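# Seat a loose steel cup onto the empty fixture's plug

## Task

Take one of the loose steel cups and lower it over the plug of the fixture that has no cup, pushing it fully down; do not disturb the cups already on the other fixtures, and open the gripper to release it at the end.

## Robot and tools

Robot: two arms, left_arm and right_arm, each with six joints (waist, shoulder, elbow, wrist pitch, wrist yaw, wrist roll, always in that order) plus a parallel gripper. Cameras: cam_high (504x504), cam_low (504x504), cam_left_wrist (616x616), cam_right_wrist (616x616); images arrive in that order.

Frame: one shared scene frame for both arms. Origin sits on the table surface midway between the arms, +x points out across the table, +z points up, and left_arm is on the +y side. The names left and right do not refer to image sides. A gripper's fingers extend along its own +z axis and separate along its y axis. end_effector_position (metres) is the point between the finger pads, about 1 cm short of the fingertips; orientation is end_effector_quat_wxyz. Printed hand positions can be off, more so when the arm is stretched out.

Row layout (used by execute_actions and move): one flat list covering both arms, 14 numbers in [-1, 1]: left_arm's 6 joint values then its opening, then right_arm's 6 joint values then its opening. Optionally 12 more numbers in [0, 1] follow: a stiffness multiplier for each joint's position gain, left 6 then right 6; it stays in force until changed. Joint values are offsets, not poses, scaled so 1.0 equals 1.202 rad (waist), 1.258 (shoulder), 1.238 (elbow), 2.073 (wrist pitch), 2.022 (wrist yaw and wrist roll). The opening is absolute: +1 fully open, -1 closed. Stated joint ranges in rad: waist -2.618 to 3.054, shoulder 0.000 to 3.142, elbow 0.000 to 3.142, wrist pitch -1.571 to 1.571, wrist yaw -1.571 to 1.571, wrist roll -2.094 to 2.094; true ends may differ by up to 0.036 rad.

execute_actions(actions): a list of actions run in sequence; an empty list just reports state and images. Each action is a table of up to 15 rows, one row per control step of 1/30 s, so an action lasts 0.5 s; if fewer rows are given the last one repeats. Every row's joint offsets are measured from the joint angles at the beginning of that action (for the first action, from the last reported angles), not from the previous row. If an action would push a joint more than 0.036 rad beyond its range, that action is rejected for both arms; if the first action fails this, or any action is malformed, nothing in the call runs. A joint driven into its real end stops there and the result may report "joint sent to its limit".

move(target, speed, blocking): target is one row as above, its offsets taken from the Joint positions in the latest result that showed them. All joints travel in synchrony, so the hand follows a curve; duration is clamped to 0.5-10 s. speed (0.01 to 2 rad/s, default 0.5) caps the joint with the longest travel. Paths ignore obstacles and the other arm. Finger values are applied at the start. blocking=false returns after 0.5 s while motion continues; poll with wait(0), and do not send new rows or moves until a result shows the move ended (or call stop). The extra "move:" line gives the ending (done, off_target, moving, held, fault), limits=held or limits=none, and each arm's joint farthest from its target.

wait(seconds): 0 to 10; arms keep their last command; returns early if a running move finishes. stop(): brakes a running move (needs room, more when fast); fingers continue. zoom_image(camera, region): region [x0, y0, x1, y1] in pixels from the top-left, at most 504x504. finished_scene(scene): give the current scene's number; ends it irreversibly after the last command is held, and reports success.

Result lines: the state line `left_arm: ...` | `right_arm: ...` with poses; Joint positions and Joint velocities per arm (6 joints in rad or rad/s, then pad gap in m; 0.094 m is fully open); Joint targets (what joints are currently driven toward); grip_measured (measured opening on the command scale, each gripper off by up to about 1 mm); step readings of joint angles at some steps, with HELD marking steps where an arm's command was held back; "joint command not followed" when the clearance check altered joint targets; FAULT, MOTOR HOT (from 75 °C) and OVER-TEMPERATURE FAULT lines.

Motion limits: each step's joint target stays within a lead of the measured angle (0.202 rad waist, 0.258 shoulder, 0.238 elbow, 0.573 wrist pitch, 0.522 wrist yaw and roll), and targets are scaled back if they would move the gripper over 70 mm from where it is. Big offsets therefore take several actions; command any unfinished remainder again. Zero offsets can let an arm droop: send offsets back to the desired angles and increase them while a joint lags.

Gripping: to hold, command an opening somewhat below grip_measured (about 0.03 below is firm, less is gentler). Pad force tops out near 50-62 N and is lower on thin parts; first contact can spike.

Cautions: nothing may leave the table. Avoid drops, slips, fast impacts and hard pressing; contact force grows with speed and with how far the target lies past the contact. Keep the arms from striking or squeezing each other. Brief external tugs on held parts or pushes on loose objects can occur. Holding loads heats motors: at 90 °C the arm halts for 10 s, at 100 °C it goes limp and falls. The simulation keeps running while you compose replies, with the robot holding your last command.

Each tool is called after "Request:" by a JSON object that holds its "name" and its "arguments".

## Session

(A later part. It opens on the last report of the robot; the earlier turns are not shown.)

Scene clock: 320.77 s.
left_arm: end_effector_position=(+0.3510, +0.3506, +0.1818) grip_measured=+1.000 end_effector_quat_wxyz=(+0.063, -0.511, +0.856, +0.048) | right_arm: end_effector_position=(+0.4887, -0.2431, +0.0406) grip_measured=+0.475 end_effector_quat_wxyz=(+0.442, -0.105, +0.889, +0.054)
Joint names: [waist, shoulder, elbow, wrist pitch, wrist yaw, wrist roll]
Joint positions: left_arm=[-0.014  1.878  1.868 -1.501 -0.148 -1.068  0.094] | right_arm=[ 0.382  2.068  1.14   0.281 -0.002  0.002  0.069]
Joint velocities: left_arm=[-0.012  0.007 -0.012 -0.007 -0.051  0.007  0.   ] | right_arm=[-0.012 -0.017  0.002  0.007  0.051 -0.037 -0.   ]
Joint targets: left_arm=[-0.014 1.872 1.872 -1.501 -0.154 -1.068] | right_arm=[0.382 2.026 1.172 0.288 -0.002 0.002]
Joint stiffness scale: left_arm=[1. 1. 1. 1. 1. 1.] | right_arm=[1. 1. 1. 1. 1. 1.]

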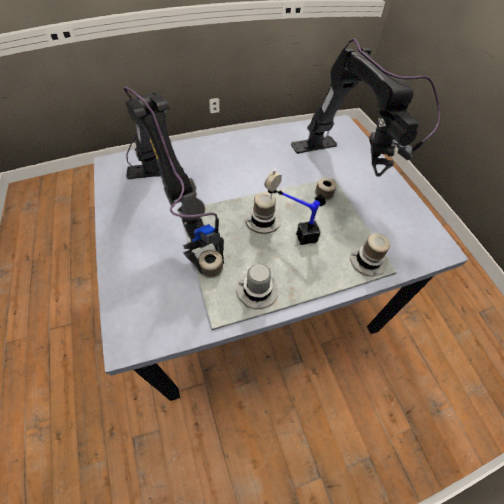

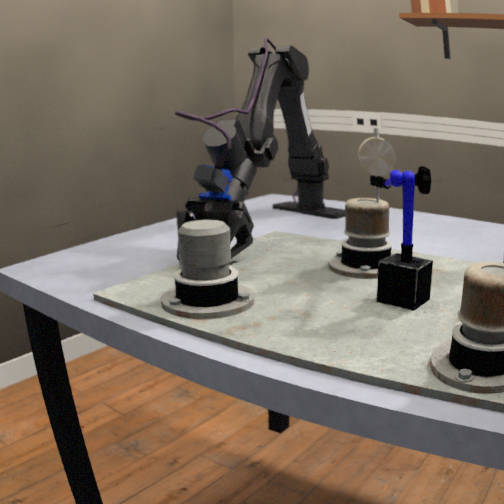

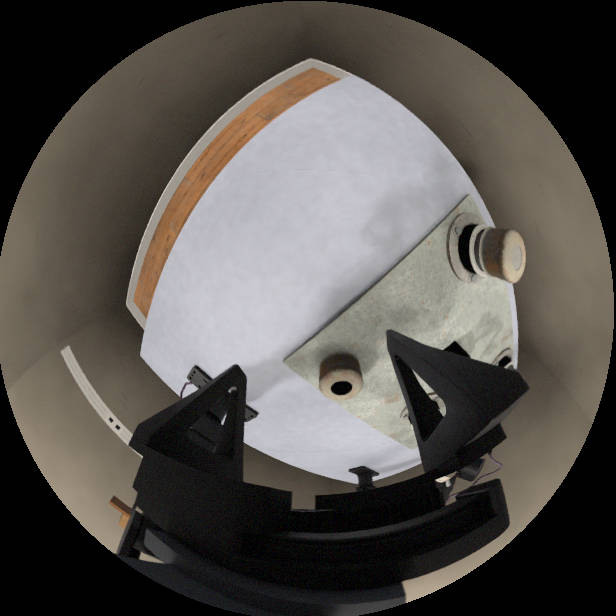

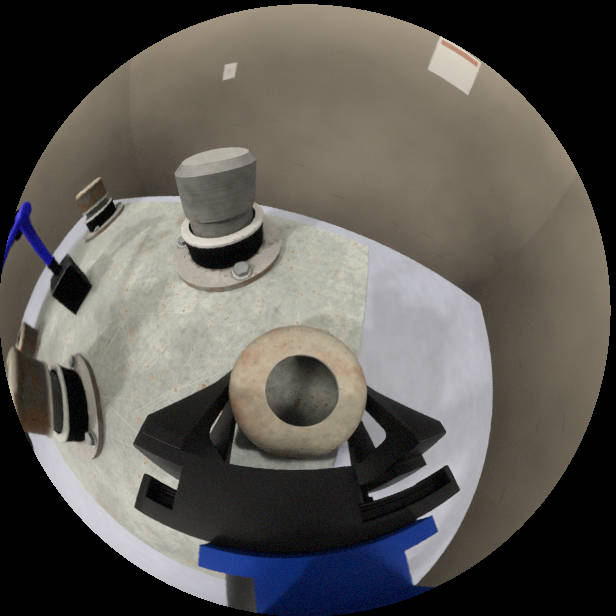

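Request:
{"name": "execute_actions", "arguments": {"actions": [[[0,-0.004,0.004,0,-0.003,0,1,0,-0.0347,0.0276,0,0,0,0.44],[0,-0.004,0.004,0,-0.003,0,1,0,-0.0371,0.0309,0,0,0,0.44],[0,-0.004,0.004,0,-0.003,0,1,0,-0.0401,0.0351,0,0,0,0.44],[0,-0.004,0.004,0,-0.003,0,1,0,-0.0438,0.0403,0,0,0,0.44],[0,-0.004,0.004,0,-0.003,0,1,0,-0.0479,0.0460,0,0,0,0.44],[0,-0.004,0.004,0,-0.003,0,1,0,-0.0525,0.0524,-0.0053,0,0,0.44],[0,-0.004,0.004,0,-0.003,0,1,0,-0.0575,0.0593,-0.0124,0,0,0.44],[0,-0.004,0.004,0,-0.003,0,1,0,-0.0628,0.0668,-0.0201,0,0,0.44],[0,-0.004,0.004,0,-0.003,0,1,0,-0.0685,0.0746,-0.0283,0,0,0.44],[0,-0.004,0.004,0,-0.003,0,1,0,-0.0745,0.0829,-0.0369,0,0,0.44],[0,-0.004,0.004,0,-0.003,0,1,0,-0.0808,0.0917,-0.0460,0,0,0.44],[0,-0.004,0.004,0,-0.003,0,1,0,-0.0875,0.1010,-0.0555,0,0,0.44],[0,-0.004,0.004,0,-0.003,0,1,0,-0.0943,0.1105,-0.0654,0,0,0.44],[0,-0.004,0.004,0,-0.003,0,1,0,-0.1015,0.1205,-0.0757,0,0,0.44],[0,-0.004,0.004,0,-0.003,0,1,0,-0.1089,0.1308,-0.0863,0,0,0.44]],[[0,-0.004,0.004,0,-0.003,0,1,0,-0.0609,0.0638,-0.0410,0,0,0.44],[0,-0.004,0.004,0,-0.003,0,1,0,-0.0691,0.0751,-0.0531,0,0,0.44],[0,-0.004,0.004,0,-0.003,0,1,0,-0.0768,0.0858,-0.0646,0,0,0.44],[0,-0.004,0.004,0,-0.003,0,1,0,-0.0842,0.0961,-0.0756,0,0,0.44],[0,-0.004,0.004,0,-0.003,0,1,0,-0.0911,0.1058,-0.0859,0,0,0.44],[0,-0.004,0.004,0,-0.003,0,1,0,-0.0977,0.1149,-0.0957,0,0,0.44],[0,-0.004,0.004,0,-0.003,0,1,0,-0.1037,0.1233,-0.1046,0,0,0.44],[0,-0.004,0.004,0,-0.003,0,1,0,-0.1093,0.1311,-0.1130,0,0,0.44],[0,-0.004,0.004,0,-0.003,0,1,0,-0.1144,0.1382,-0.1205,0,0,0.44],[0,-0.004,0.004,0,-0.003,0,1,0,-0.1189,0.1444,-0.1272,0,0,0.44],[0,-0.004,0.004,0,-0.003,0,1,0,-0.1227,0.1497,-0.1328,0,0,0.44],[0,-0.004,0.004,0,-0.003,0,1,0,-0.1256,0.1537,-0.1372,0,0,0.44],[0,-0.004,0.004,0,-0.003,0,1,0,-0.1272,0.1559,-0.1395,0,0,0.44]]]}}

Scene clock: 365.07 s.
left_arm: end_effector_position=(+0.3510, +0.3506, +0.1818) grip_measured=+1.000 end_effector_quat_wxyz=(+0.063, -0.511, +0.856, +0.048) | right_arm: end_effector_position=(+0.4970, -0.2412, +0.1669) grip_measured=+0.475 end_effector_quat_wxyz=(+0.456, -0.104, +0.882, +0.055)
Joint names: [waist, shoulder, elbow, wrist pitch, wrist yaw, wrist roll]
Joint positions: left_arm=[-0.014  1.878  1.868 -1.501 -0.148 -1.068  0.094] | right_arm=[ 0.382  1.877  1.399 -0.139 -0.002  0.002  0.069]
Joint velocities: left_arm=[-0.007 -0.007 -0.002  0.051  0.051  0.022  0.   ] | right_arm=[-0.002 -0.066  0.066 -0.3   -0.051  0.037  0.001]
Joint targets: left_arm=[-0.014 1.872 1.872 -1.501 -0.154 -1.068] | right_arm=[0.382 1.838 1.434 -0.155 -0.002 0.002]
Joint stiffness scale: left_arm=[1. 1. 1. 1. 1. 1.] | right_arm=[1. 1. 1. 1. 1. 1.]
Step readings (joint positions; steps 1 to 15: 1st action; 16 to 30: 2nd action):
0: left_arm=[-0.014 1.878 1.868 -1.501 -0.148 -1.068] | right_arm=[0.382 2.068 1.140 0.281 -0.002 0.002]
1: left_arm=[-0.014 1.878 1.868 -1.501 -0.148 -1.068] | right_arm=[0.382 2.068 1.140 0.280 -0.002 0.002]
2: left_arm=[-0.014 1.878 1.868 -1.501 -0.148 -1.068] | right_arm=[0.382 2.068 1.140 0.280 -0.002 0.002]
4: left_arm=[-0.014 1.878 1.868 -1.501 -0.148 -1.068] | right_arm=[0.382 2.068 1.145 0.273 -0.002 0.002]
8: left_arm=[-0.014 1.878 1.868 -1.501 -0.148 -1.068] | right_arm=[0.382 2.058 1.166 0.236 -0.002 0.002]
15: left_arm=[-0.014 1.878 1.868 -1.501 -0.148 -1.068] | right_arm=[0.382 1.998 1.241 0.135 -0.002 0.002]
16: left_arm=[-0.014 1.878 1.868 -1.501 -0.148 -1.068] | right_arm=[0.382 1.988 1.256 0.114 -0.002 0.002]
17: left_arm=[-0.014 1.878 1.868 -1.501 -0.148 -1.068] | right_arm=[0.382 1.978 1.272 0.090 -0.002 0.002]
19: left_arm=[-0.014 1.878 1.868 -1.501 -0.148 -1.068] | right_arm=[0.382 1.956 1.301 0.044 -0.002 0.002]
23: left_arm=[-0.014 1.878 1.868 -1.501 -0.148 -1.068] | right_arm=[0.382 1.917 1.351 -0.040 -0.002 0.002]
30: Joint positions above

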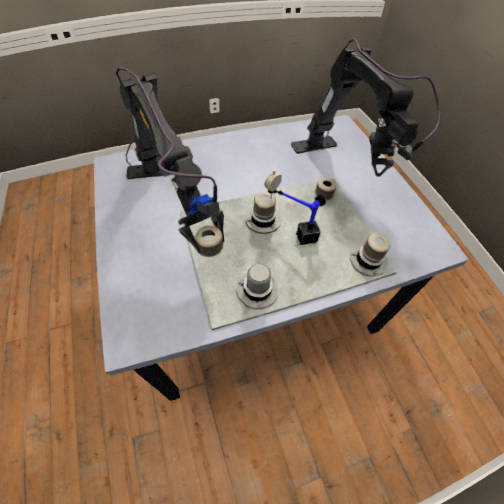

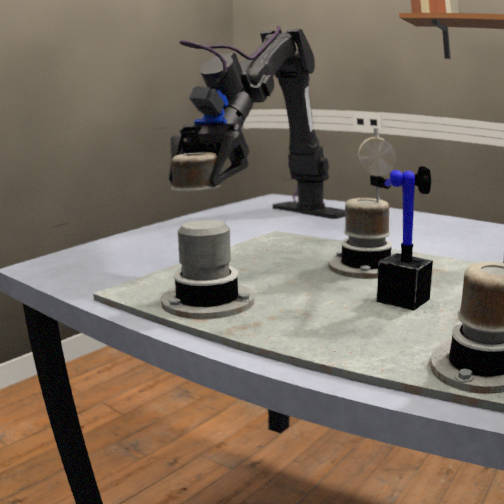

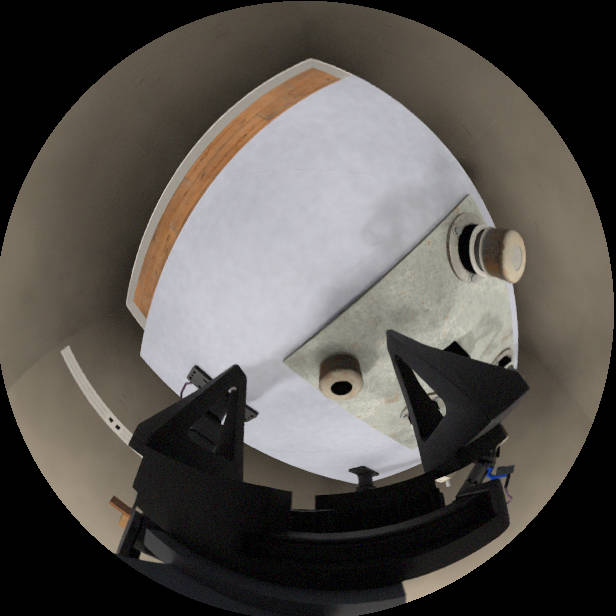

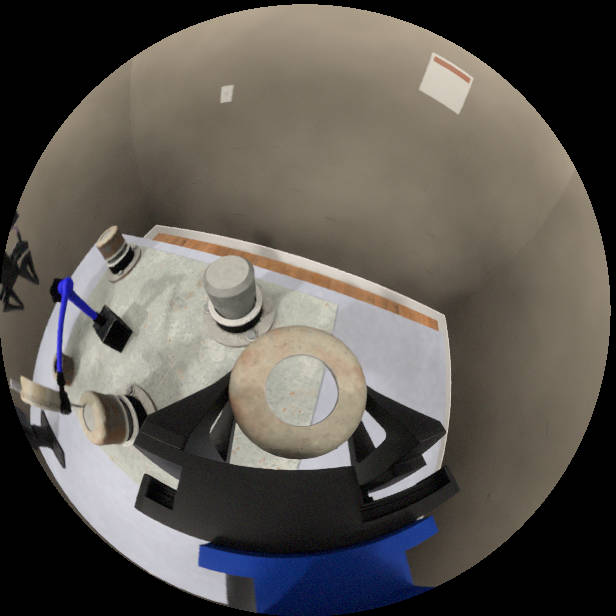

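Request:
{"name": "execute_actions", "arguments": {"actions": []}}

Request:
{"name": "zoom_image", "arguments": {"camera": "cam_low", "region": [140, 120, 280, 330]}}

Scene clock: 369.03 s.
left_arm: end_effector_position=(+0.3510, +0.3506, +0.1818) grip_measured=+1.000 end_effector_quat_wxyz=(+0.063, -0.511, +0.856, +0.048) | right_arm: end_effector_position=(+0.4904, -0.2428, +0.1589) grip_measured=+0.475 end_effector_quat_wxyz=(+0.436, -0.105, +0.892, +0.053)
Joint names: [waist, shoulder, elbow, wrist pitch, wrist yaw, wrist roll]
Joint positions: left_arm=[-0.014  1.878  1.868 -1.501 -0.148 -1.068  0.094] | right_arm=[ 0.382  1.876  1.401 -0.187 -0.002  0.002  0.069]
Joint velocities: left_arm=[ 0.002 -0.017 -0.007  0.007  0.007  0.007  0.   ] | right_arm=[-0.007  0.007 -0.022 -0.051  0.037 -0.066  0.   ]
Joint targets: left_arm=[-0.014 1.872 1.872 -1.501 -0.154 -1.068] | right_arm=[0.382 1.838 1.435 -0.155 -0.002 0.002]
Joint stiffness scale: left_arm=[1. 1. 1. 1. 1. 1.] | right_arm=[1. 1. 1. 1. 1. 1.]

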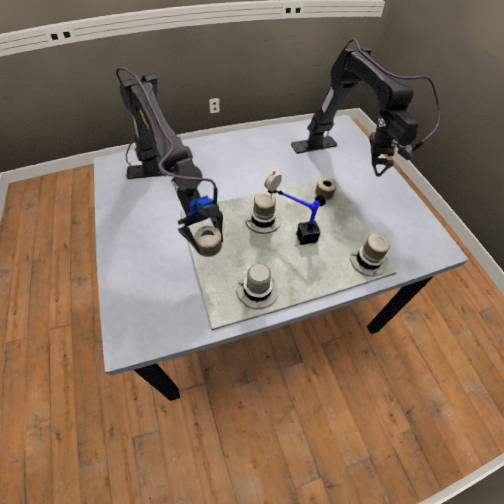

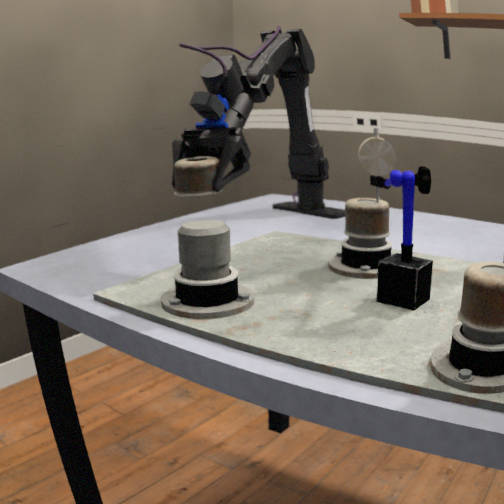

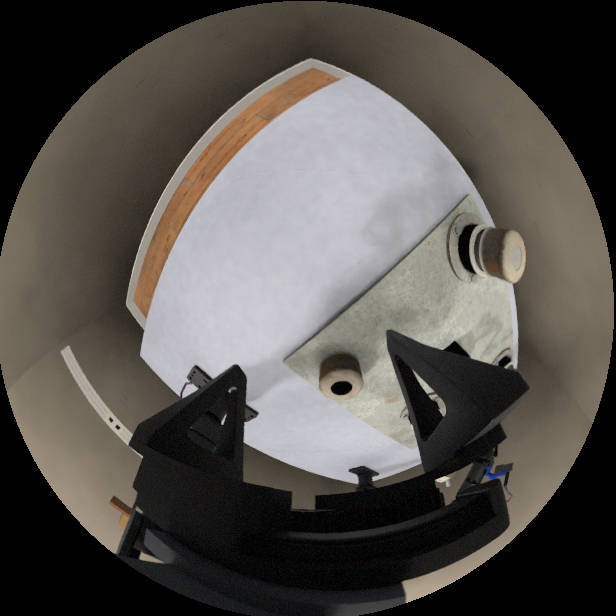

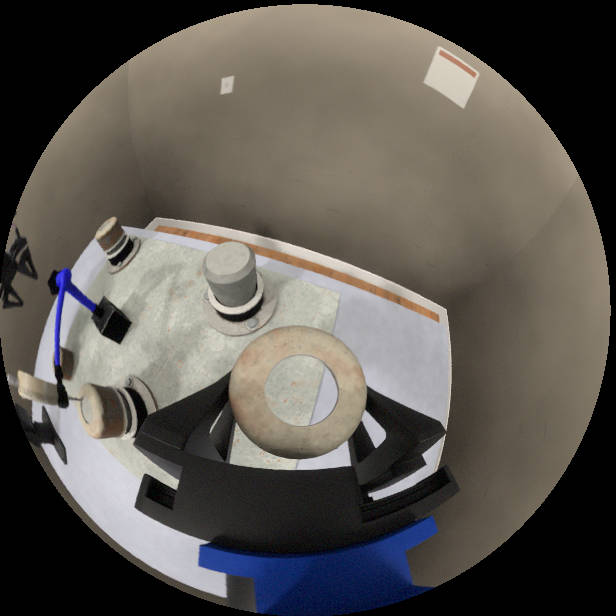

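Region (140, 120, 280, 330) of cam_low's 504x504 image, scaled by 2.400, with more detail than that image has.

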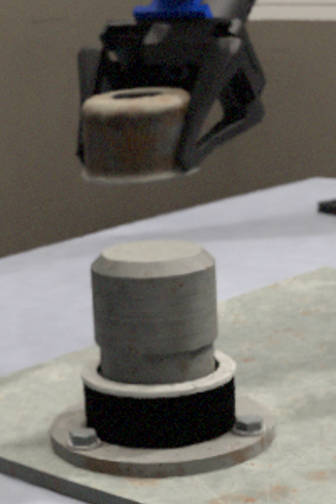

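Request:
{"name": "move", "arguments": {"target": [0, -0.004, 0.004, 0, -0.003, 0, 1, 0.1098, 0.4300, 0.7213, -0.0984, 0, 0, 0.44], "speed": 0.55}}

Scene clock: 409.40 s.
left_arm: end_effector_position=(+0.3510, +0.3506, +0.1818) grip_measured=+1.000 end_effector_quat_wxyz=(+0.063, -0.511, +0.856, +0.048) | right_arm: end_effector_position=(+0.5967, -0.1291, +0.1658) grip_measured=+0.475 end_effector_quat_wxyz=(+0.457, -0.159, +0.871, +0.085)
Joint names: [waist, shoulder, elbow, wrist pitch, wrist yaw, wrist roll]
Joint positions: left_arm=[-0.014  1.878  1.868 -1.501 -0.148 -1.068  0.094] | right_arm=[ 0.509  2.429  2.25  -0.424 -0.002  0.002  0.069]
Joint velocities: left_arm=[-0.007  0.002 -0.012 -0.037 -0.022  0.022  0.   ] | right_arm=[-0.022 -0.007  0.012 -0.007  0.022 -0.037  0.   ]
Joint targets: left_arm=[-0.014 1.872 1.872 -1.501 -0.154 -1.068] | right_arm=[0.513 2.417 2.293 -0.391 -0.002 0.002]
Joint stiffness scale: left_arm=[1. 1. 1. 1. 1. 1.] | right_arm=[1. 1. 1. 1. 1. 1.]
move: off_target (right_arm); limits=none; left_arm: farthest joint: the wrist yaw, 0.006 radians from its target (0.006 radians at the start); right_arm: farthest joint: the elbow, 0.043 radians from its target (0.893 radians at the start)

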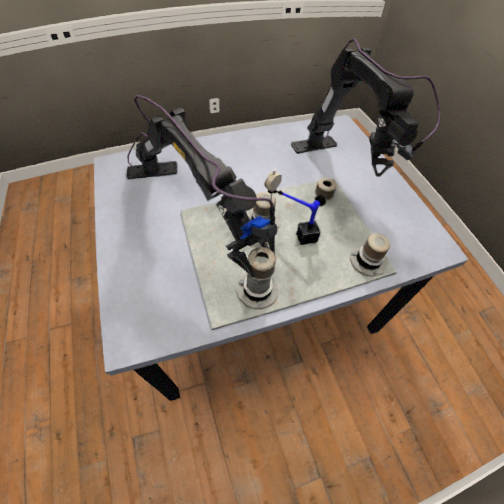

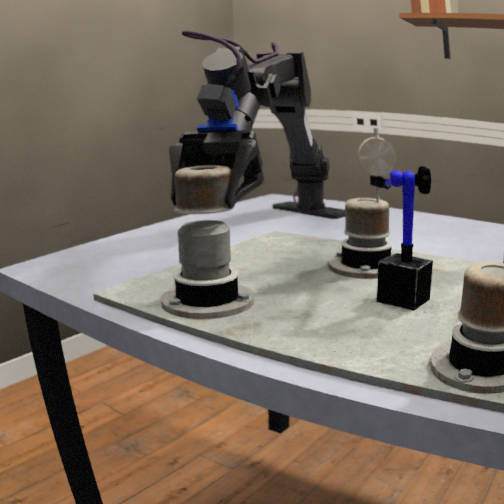

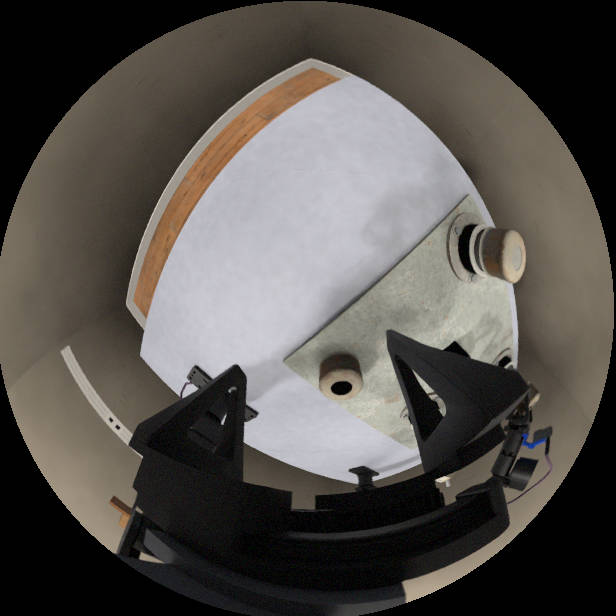

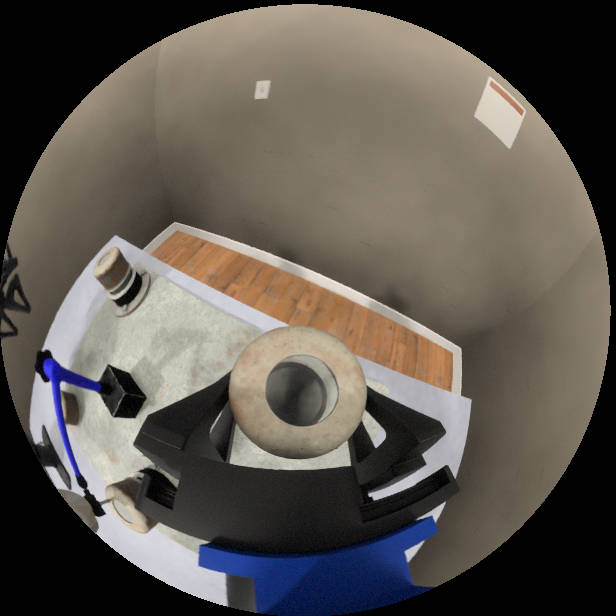

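Through the cup's hole I can see the plug. I'll zoom in to check the alignment.

Request:
{"name": "zoom_image", "arguments": {"camera": "cam_right_wrist", "region": [220, 315, 380, 475]}}

Request:
{"name": "zoom_image", "arguments": {"camera": "cam_low", "region": [150, 140, 270, 320]}}

Request:
{"name": "zoom_image", "arguments": {"camera": "cam_high", "region": [215, 225, 305, 315]}}

Region (220, 315, 380, 475) of cam_right_wrist's 616x616 image, scaled by 3.150, with more detail than that image has.

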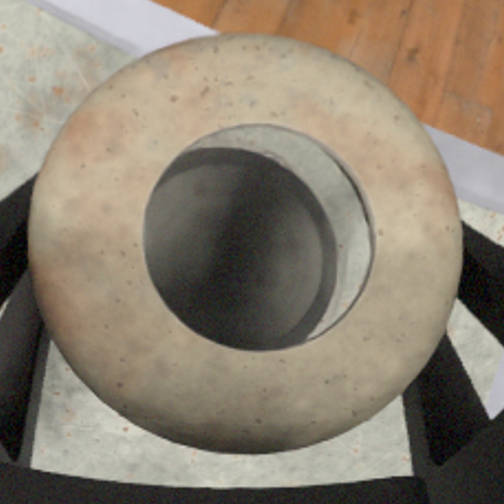

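Region (150, 140, 270, 320) of cam_low's 504x504 image, scaled by 2.800, with more detail than that image has.

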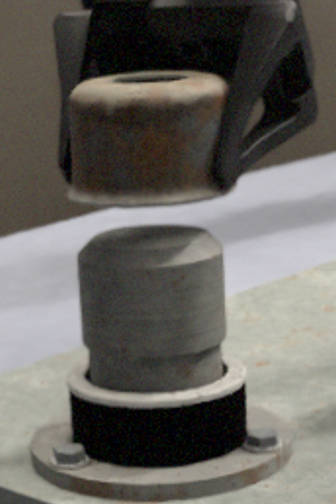

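Region (215, 225, 305, 315) of cam_high's 504x504 image, scaled by 5.600, with more detail than that image has.

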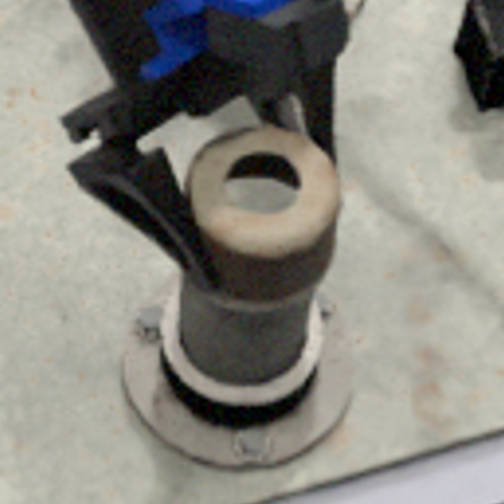

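Request:
{"name": "execute_actions", "arguments": {"actions": [[[0,-0.004,0.004,0,-0.003,0,1,0,-0.0199,0.0242,0.0193,0,0,0.44],[0,-0.004,0.004,0,-0.003,0,1,0,-0.0286,0.0153,0.0232,0,0,0.44],[0,-0.004,0.004,0,-0.003,0,1,0,-0.0374,0.0073,0.0265,0,0,0.44],[0,-0.004,0.004,0,-0.003,0,1,0,-0.0387,0.0006,0.0297,0,0,0.44],[0,-0.004,0.004,0,-0.003,0,1,0,-0.0401,-0.0061,0.0329,0,0,0.44],[0,-0.004,0.004,0,-0.003,0,1,0,-0.0415,-0.0128,0.0360,0,0,0.44],[0,-0.004,0.004,0,-0.003,0,1,0,-0.0429,-0.0195,0.0392,0,0,0.44],[0,-0.004,0.004,0,-0.003,0,1,0,-0.0443,-0.0262,0.0423,0,0,0.44],[0,-0.004,0.004,0,-0.003,0,1,0,-0.0457,-0.0329,0.0455,0,0,0.44],[0,-0.004,0.004,0,-0.003,0,1,0,-0.0470,-0.0396,0.0486,0,0,0.44],[0,-0.004,0.004,0,-0.003,0,1,0,-0.0484,-0.0463,0.0518,0,0,0.44],[0,-0.004,0.004,0,-0.003,0,1,0,-0.0498,-0.0530,0.0550,0,0,0.44],[0,-0.004,0.004,0,-0.003,0,1,0,-0.0512,-0.0597,0.0581,0,0,0.44]]]}}

Request:
{"name": "execute_actions", "arguments": {"actions": []}}

Request:
{"name": "zoom_image", "arguments": {"camera": "cam_low", "region": [160, 150, 260, 290]}}

Request:
{"name": "zoom_image", "arguments": {"camera": "cam_high", "region": [215, 225, 305, 315]}}

Request:
{"name": "zoom_image", "arguments": {"camera": "cam_right_wrist", "region": [220, 315, 380, 475]}}

Scene clock: 453.50 s.
left_arm: end_effector_position=(+0.3510, +0.3506, +0.1818) grip_measured=+1.000 end_effector_quat_wxyz=(+0.063, -0.511, +0.856, +0.048) | right_arm: end_effector_position=(+0.5935, -0.1304, +0.1409) grip_measured=+0.475 end_effector_quat_wxyz=(+0.445, -0.160, +0.877, +0.083)
Joint names: [waist, shoulder, elbow, wrist pitch, wrist yaw, wrist roll]
Joint positions: left_arm=[-0.014  1.878  1.868 -1.501 -0.148 -1.068  0.094] | right_arm=[ 0.509  2.429  2.174 -0.375 -0.001  0.002  0.069]
Joint velocities: left_arm=[-0.002  0.022 -0.012  0.066  0.022 -0.007  0.   ] | right_arm=[ 0.012 -0.017 -0.159  0.315  0.066 -0.051  0.   ]
Joint targets: left_arm=[-0.014 1.872 1.872 -1.501 -0.154 -1.068] | right_arm=[0.509 2.365 2.177 -0.304 -0.002 0.002]
Joint stiffness scale: left_arm=[1. 1. 1. 1. 1. 1.] | right_arm=[1. 1. 1. 1. 1. 1.]
Step readings (joint positions):
0: left_arm=[-0.014 1.878 1.868 -1.501 -0.148 -1.068] | right_arm=[0.509 2.429 2.250 -0.425 -0.002 0.002]
1: left_arm=[-0.014 1.878 1.868 -1.501 -0.148 -1.068] | right_arm=[0.509 2.429 2.250 -0.425 -0.002 0.002]
2: left_arm=[-0.014 1.878 1.868 -1.501 -0.148 -1.068] | right_arm=[0.509 2.429 2.250 -0.425 -0.002 0.002]
4: left_arm=[-0.014 1.878 1.868 -1.501 -0.148 -1.068] | right_arm=[0.509 2.429 2.250 -0.424 -0.002 0.002]
8: left_arm=[-0.014 1.878 1.868 -1.501 -0.148 -1.068] | right_arm=[0.509 2.429 2.233 -0.405 -0.002 0.002]
15: Joint positions above

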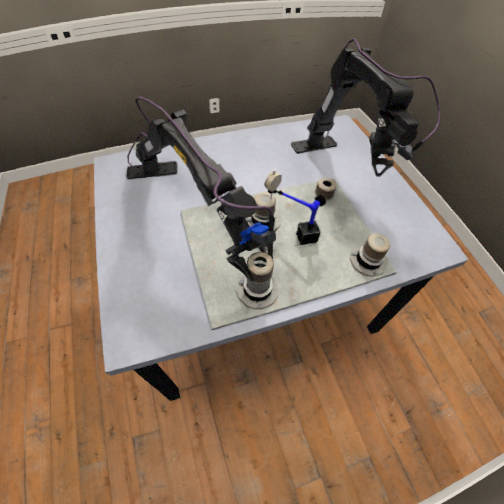

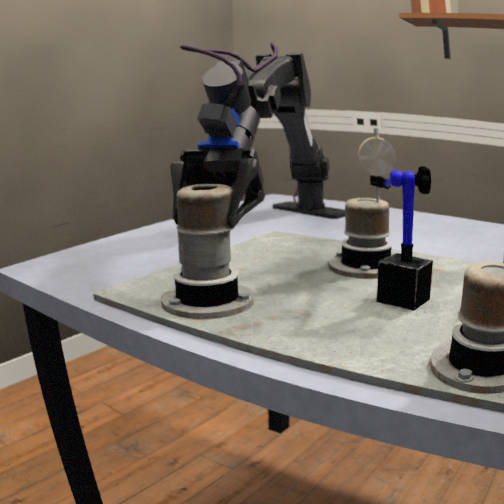

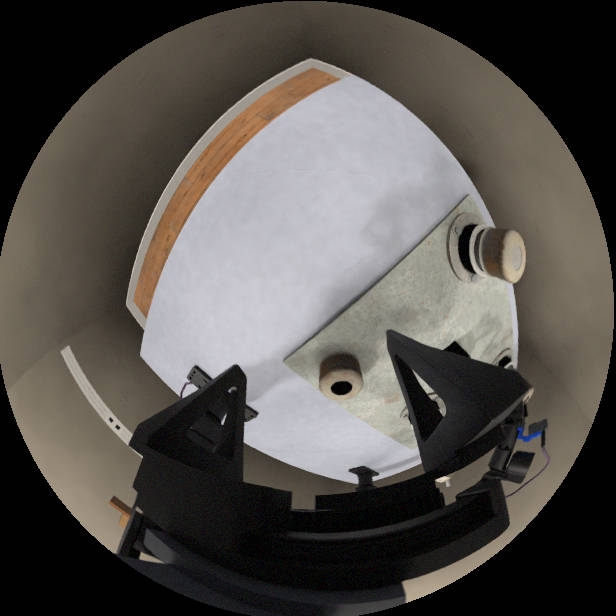

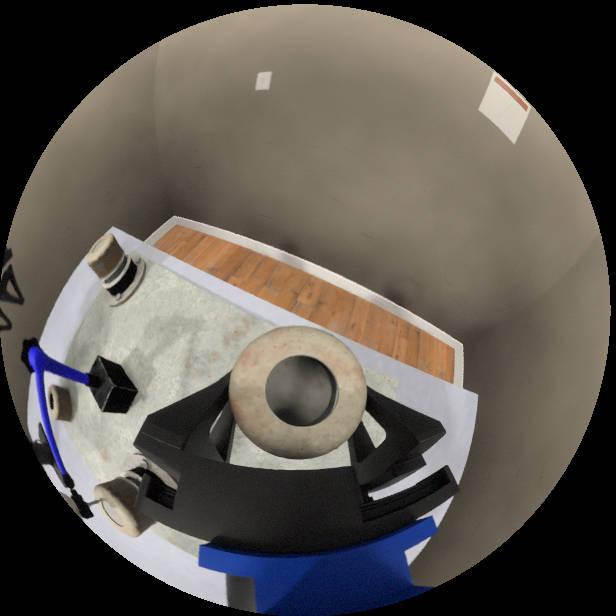

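Scene clock: 453.50 s.
left_arm: end_effector_position=(+0.3510, +0.3506, +0.1818) grip_measured=+1.000 end_effector_quat_wxyz=(+0.063, -0.511, +0.856, +0.048) | right_arm: end_effector_position=(+0.5935, -0.1304, +0.1409) grip_measured=+0.475 end_effector_quat_wxyz=(+0.445, -0.160, +0.877, +0.083)
Joint names: [waist, shoulder, elbow, wrist pitch, wrist yaw, wrist roll]
Joint positions: left_arm=[-0.014  1.878  1.868 -1.501 -0.148 -1.068  0.094] | right_arm=[ 0.509  2.429  2.174 -0.375 -0.001  0.002  0.069]
Joint velocities: left_arm=[-0.002  0.022 -0.012  0.066  0.022 -0.007  0.   ] | right_arm=[ 0.012 -0.017 -0.159  0.315  0.066 -0.051  0.   ]
Joint targets: left_arm=[-0.014 1.872 1.872 -1.501 -0.154 -1.068] | right_arm=[0.509 2.365 2.177 -0.304 -0.002 0.002]
Joint stiffness scale: left_arm=[1. 1. 1. 1. 1. 1.] | right_arm=[1. 1. 1. 1. 1. 1.]

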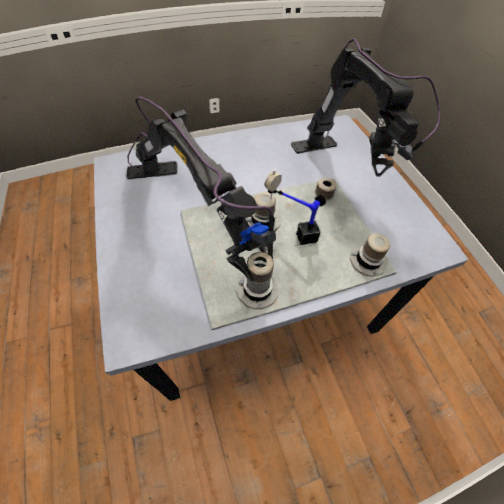

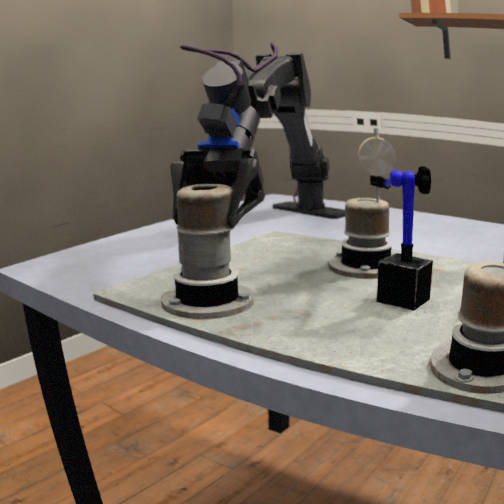

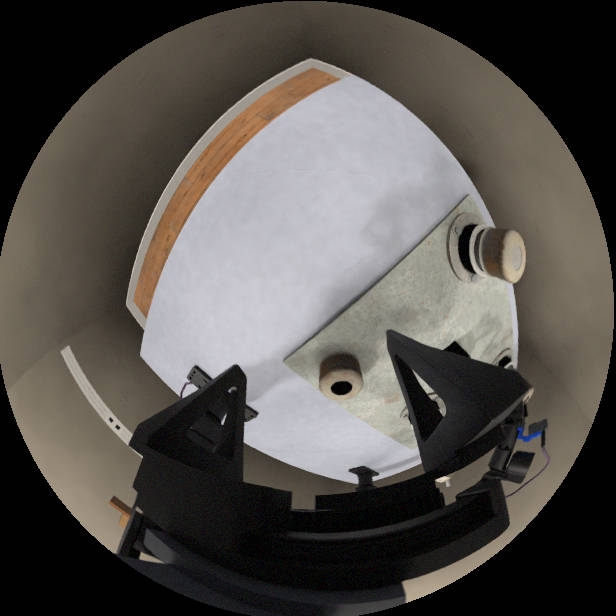

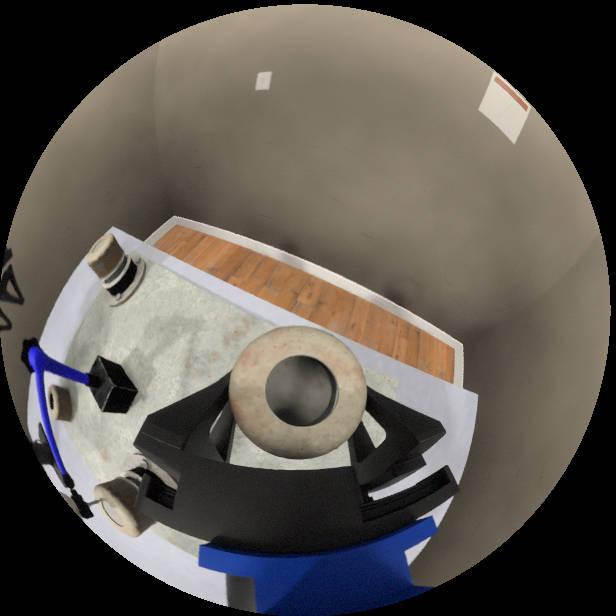

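Region (160, 150, 260, 290) of cam_low's 504x504 image, scaled by 3.600, with more detail than that image has; it fills the left 360 columns of this view, and the rest is white.

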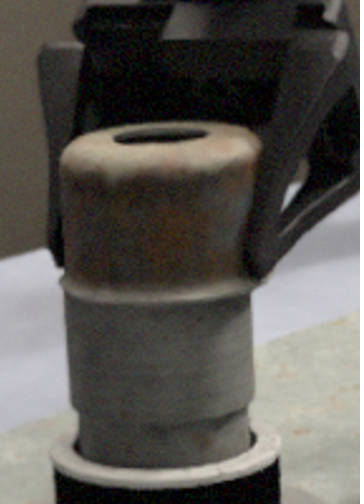

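Region (215, 225, 305, 315) of cam_high's 504x504 image, scaled by 5.600, with more detail than that image has.

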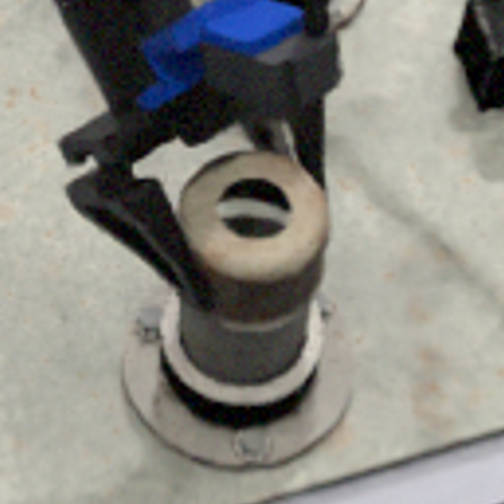

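Region (220, 315, 380, 475) of cam_right_wrist's 616x616 image, scaled by 3.150, with more detail than that image has.

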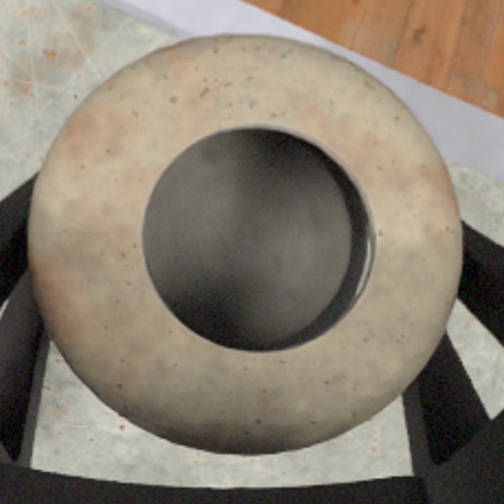

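Request:
{"name": "execute_actions", "arguments": {"actions": []}}

Request:
{"name": "zoom_image", "arguments": {"camera": "cam_low", "region": [160, 150, 260, 290]}}

Request:
{"name": "zoom_image", "arguments": {"camera": "cam_right_wrist", "region": [220, 315, 380, 475]}}

Scene clock: 460.43 s.
left_arm: end_effector_position=(+0.3510, +0.3506, +0.1818) grip_measured=+1.000 end_effector_quat_wxyz=(+0.063, -0.511, +0.856, +0.048) | right_arm: end_effector_position=(+0.5950, -0.1298, +0.1515) grip_measured=+0.475 end_effector_quat_wxyz=(+0.457, -0.159, +0.871, +0.085)
Joint names: [waist, shoulder, elbow, wrist pitch, wrist yaw, wrist roll]
Joint positions: left_arm=[-0.014  1.878  1.868 -1.501 -0.148 -1.068  0.094] | right_arm=[ 0.509  2.416  2.172 -0.36  -0.001  0.002  0.069]
Joint velocities: left_arm=[-0.007  0.012  0.007  0.051  0.022 -0.037  0.   ] | right_arm=[ 0.002  0.002  0.007 -0.007 -0.037  0.037 -0.001]
Joint targets: left_arm=[-0.014 1.872 1.872 -1.501 -0.154 -1.068] | right_arm=[0.509 2.364 2.177 -0.304 -0.002 0.002]
Joint stiffness scale: left_arm=[1. 1. 1. 1. 1. 1.] | right_arm=[1. 1. 1. 1. 1. 1.]

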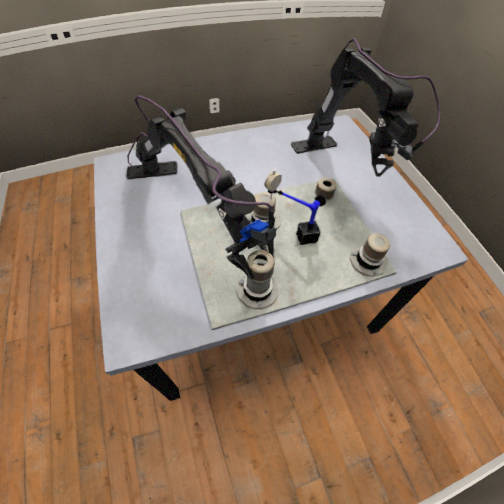

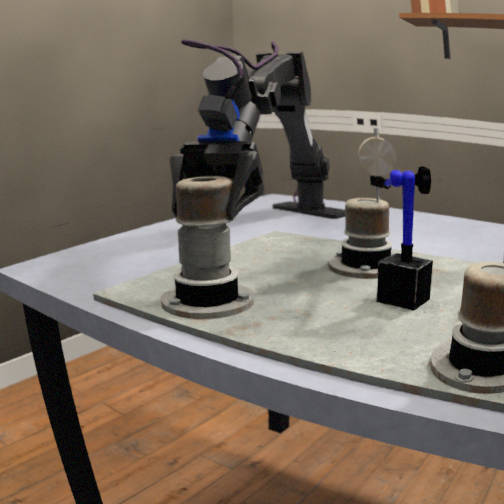

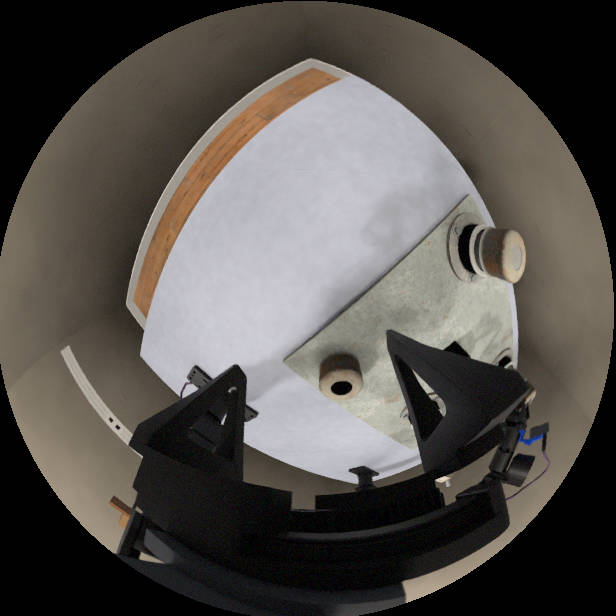

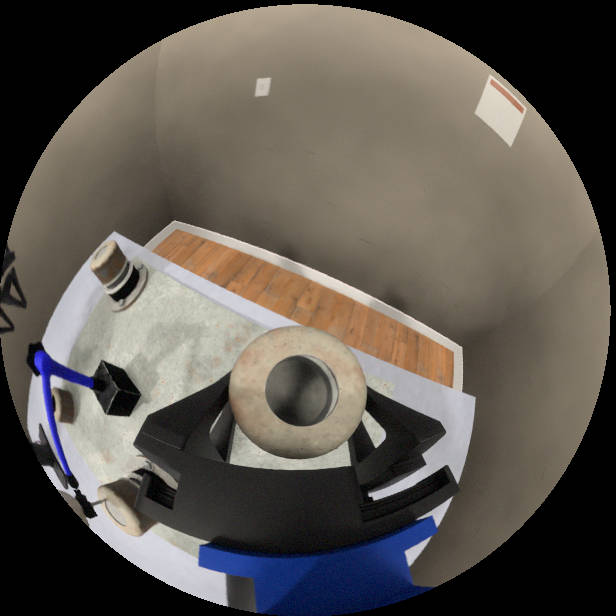

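Region (160, 150, 260, 290) of cam_low's 504x504 image, scaled by 3.600, with more detail than that image has; it fills the left 360 columns of this view, and the rest is white.

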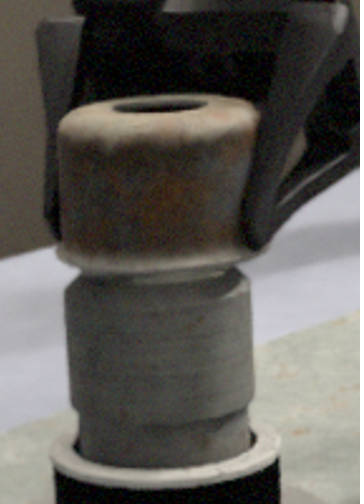

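Region (220, 315, 380, 475) of cam_right_wrist's 616x616 image, scaled by 3.150, with more detail than that image has.

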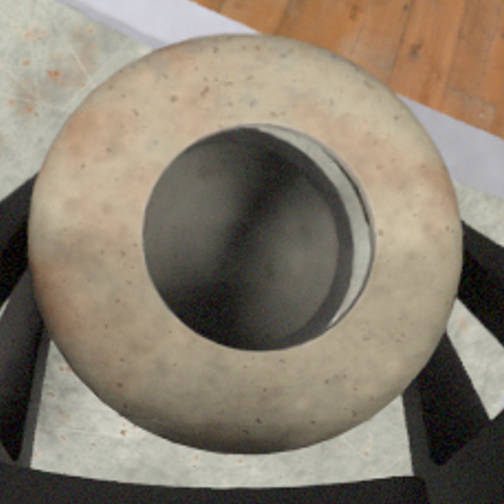

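Request:
{"name": "zoom_image", "arguments": {"camera": "cam_high", "region": [230, 240, 290, 310]}}

Region (230, 240, 290, 310) of cam_high's 504x504 image, scaled by 7.200, with more detail than that image has; it fills the left 432 columns of this view, and the rest is white.

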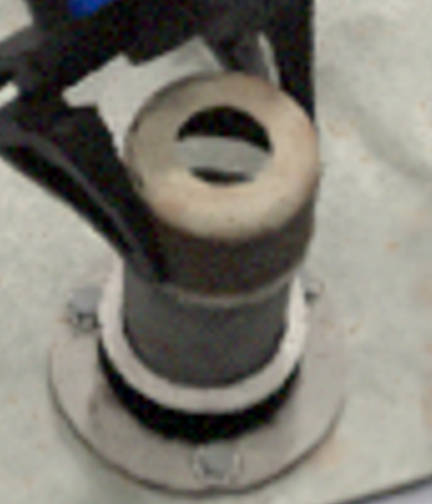

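Request:
{"name": "execute_actions", "arguments": {"actions": [[[0,-0.004,0.004,0,-0.003,0,1,0,-0.0382,0.0012,0.0288,0,0,0.44],[0,-0.004,0.004,0,-0.003,0,1,0,-0.0350,-0.0016,0.0306,0,0,0.44],[0,-0.004,0.004,0,-0.003,0,1,0,-0.0318,-0.0044,0.0323,0,0,0.44],[0,-0.004,0.004,0,-0.003,0,1,0,-0.0286,-0.0072,0.0341,0,0,0.44],[0,-0.004,0.004,0,-0.003,0,1,0,-0.0254,-0.0100,0.0359,0,0,0.44],[0,-0.004,0.004,0,-0.003,0,1,0,-0.0238,-0.0128,0.0376,0,0,0.44],[0,-0.004,0.004,0,-0.003,0,1,0,-0.0223,-0.0156,0.0394,0,0,0.44],[0,-0.004,0.004,0,-0.003,0,1,0,-0.0207,-0.0184,0.0412,0,0,0.44],[0,-0.004,0.004,0,-0.003,0,1,0,-0.0191,-0.0212,0.0429,0,0,0.44],[0,-0.004,0.004,0,-0.003,0,1,0,-0.0175,-0.0240,0.0447,0,0,0.44],[0,-0.004,0.004,0,-0.003,0,1,0,-0.0159,-0.0268,0.0465,0,0,0.44],[0,-0.004,0.004,0,-0.003,0,1,0,-0.0159,-0.0296,0.0482,0,0,0.44],[0,-0.004,0.004,0,-0.003,0,1,0,-0.0159,-0.0324,0.0500,0,0,0.44],[0,-0.004,0.004,0,-0.003,0,1,0,-0.0159,-0.0352,0.0518,0,0,0.44],[0,-0.004,0.004,0,-0.003,0,1,0,-0.0159,-0.0380,0.0535,0,0,0.44]],[[0,-0.004,0.004,0,-0.003,0,1,0,-0.0150,-0.0071,0.0349,0,0,0.44],[0,-0.004,0.004,0,-0.003,0,1,0,-0.0140,-0.0101,0.0370,0,0,0.44],[0,-0.004,0.004,0,-0.003,0,1,0,-0.0131,-0.0131,0.0391,0,0,0.44],[0,-0.004,0.004,0,-0.003,0,1,0,-0.0122,-0.0162,0.0412,0,0,0.44],[0,-0.004,0.004,0,-0.003,0,1,0,-0.0113,-0.0192,0.0433,0,0,0.44],[0,-0.004,0.004,0,-0.003,0,1,0,-0.0103,-0.0222,0.0453,0,0,0.44],[0,-0.004,0.004,0,-0.003,0,1,0,-0.0094,-0.0252,0.0474,0,0,0.44],[0,-0.004,0.004,0,-0.003,0,1,0,-0.0085,-0.0283,0.0495,0,0,0.44],[0,-0.004,0.004,0,-0.003,0,1,0,-0.0076,-0.0313,0.0516,0,0,0.44],[0,-0.004,0.004,0,-0.003,0,1,0,-0.0066,-0.0343,0.0537,0,0,0.44],[0,-0.004,0.004,0,-0.003,0,1,0,-0.0057,-0.0374,0.0558,0,0,0.44],[0,-0.004,0.004,0,-0.003,0,1,0,-0.0048,-0.0404,0.0579,0,0,0.44]]]}}

Scene clock: 511.23 s.
left_arm: end_effector_position=(+0.3510, +0.3506, +0.1818) grip_measured=+1.000 end_effector_quat_wxyz=(+0.063, -0.511, +0.856, +0.048) | right_arm: end_effector_position=(+0.5973, -0.1306, +0.1327) grip_measured=+0.475 end_effector_quat_wxyz=(+0.467, -0.156, +0.866, +0.083)
Joint names: [waist, shoulder, elbow, wrist pitch, wrist yaw, wrist roll]
Joint positions: left_arm=[-0.014  1.878  1.868 -1.501 -0.148 -1.068  0.094] | right_arm=[ 0.509  2.416  2.08  -0.245  0.008  0.002  0.069]
Joint velocities: left_arm=[-0.007 -0.012 -0.002 -0.051 -0.037  0.007  0.   ] | right_arm=[-0.002 -0.007 -0.051  0.022  0.007 -0.066 -0.001]
Joint targets: left_arm=[-0.014 1.872 1.872 -1.501 -0.154 -1.068] | right_arm=[0.509 2.410 2.078 -0.200 -0.001 0.002]
Joint stiffness scale: left_arm=[1. 1. 1. 1. 1. 1.] | right_arm=[1. 1. 1. 1. 1. 1.]
Step readings (joint positions; steps 1 to 15: 1st action; 16 to 30: 2nd action):
0: left_arm=[-0.014 1.878 1.868 -1.501 -0.148 -1.068] | right_arm=[0.509 2.416 2.172 -0.360 -0.001 0.002]
1: left_arm=[-0.014 1.878 1.868 -1.501 -0.148 -1.068] | right_arm=[0.509 2.416 2.172 -0.360 -0.001 0.002]
2: left_arm=[-0.014 1.878 1.868 -1.501 -0.148 -1.068] | right_arm=[0.509 2.416 2.172 -0.359 -0.001 0.002]
4: left_arm=[-0.014 1.878 1.868 -1.501 -0.148 -1.068] | right_arm=[0.509 2.416 2.168 -0.354 -0.001 0.002]
8: left_arm=[-0.014 1.878 1.868 -1.501 -0.148 -1.068] | right_arm=[0.509 2.416 2.154 -0.341 -0.001 0.002]
15: left_arm=[-0.014 1.878 1.868 -1.501 -0.148 -1.068] | right_arm=[0.509 2.416 2.128 -0.319 -0.001 0.002]
16: left_arm=[-0.014 1.878 1.868 -1.501 -0.148 -1.068] | right_arm=[0.509 2.416 2.125 -0.315 -0.001 0.002]
17: left_arm=[-0.014 1.878 1.868 -1.501 -0.148 -1.068] | right_arm=[0.509 2.416 2.121 -0.309 -0.001 0.002]
19: left_arm=[-0.014 1.878 1.868 -1.501 -0.148 -1.068] | right_arm=[0.509 2.416 2.114 -0.298 -0.001 0.002]
23: left_arm=[-0.014 1.878 1.868 -1.501 -0.148 -1.068] | right_arm=[0.509 2.416 2.101 -0.275 -0.001 0.002]
30: Joint positions above

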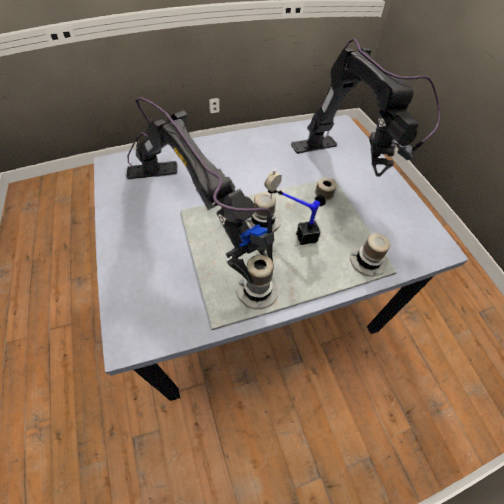

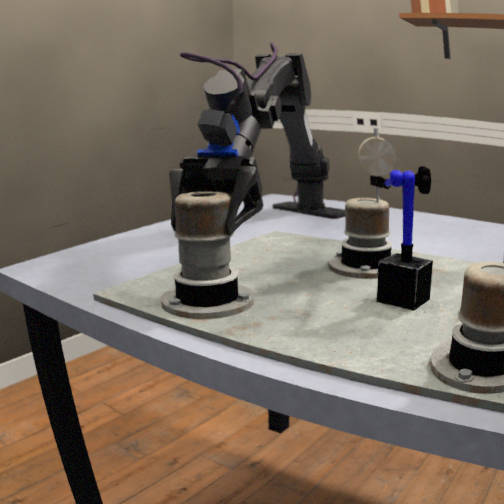

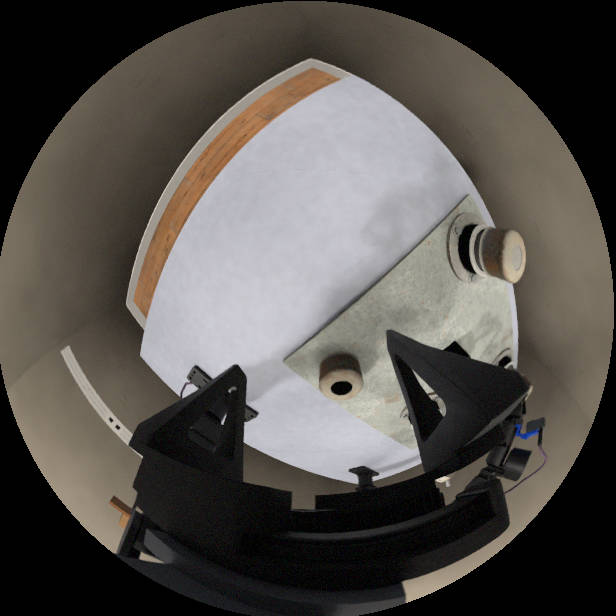

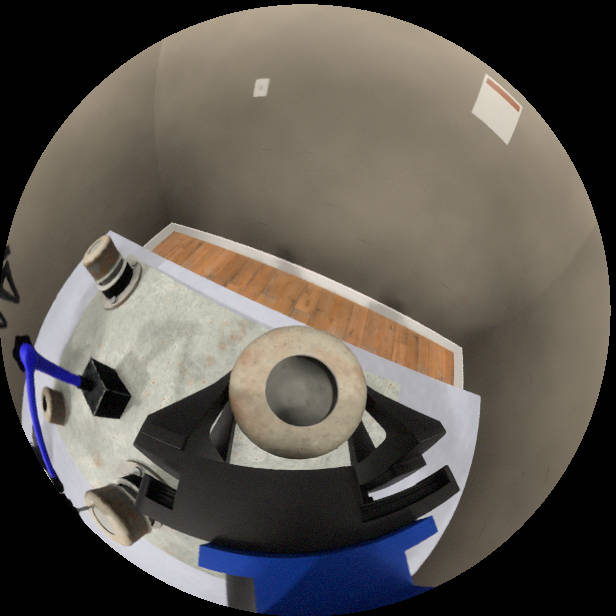

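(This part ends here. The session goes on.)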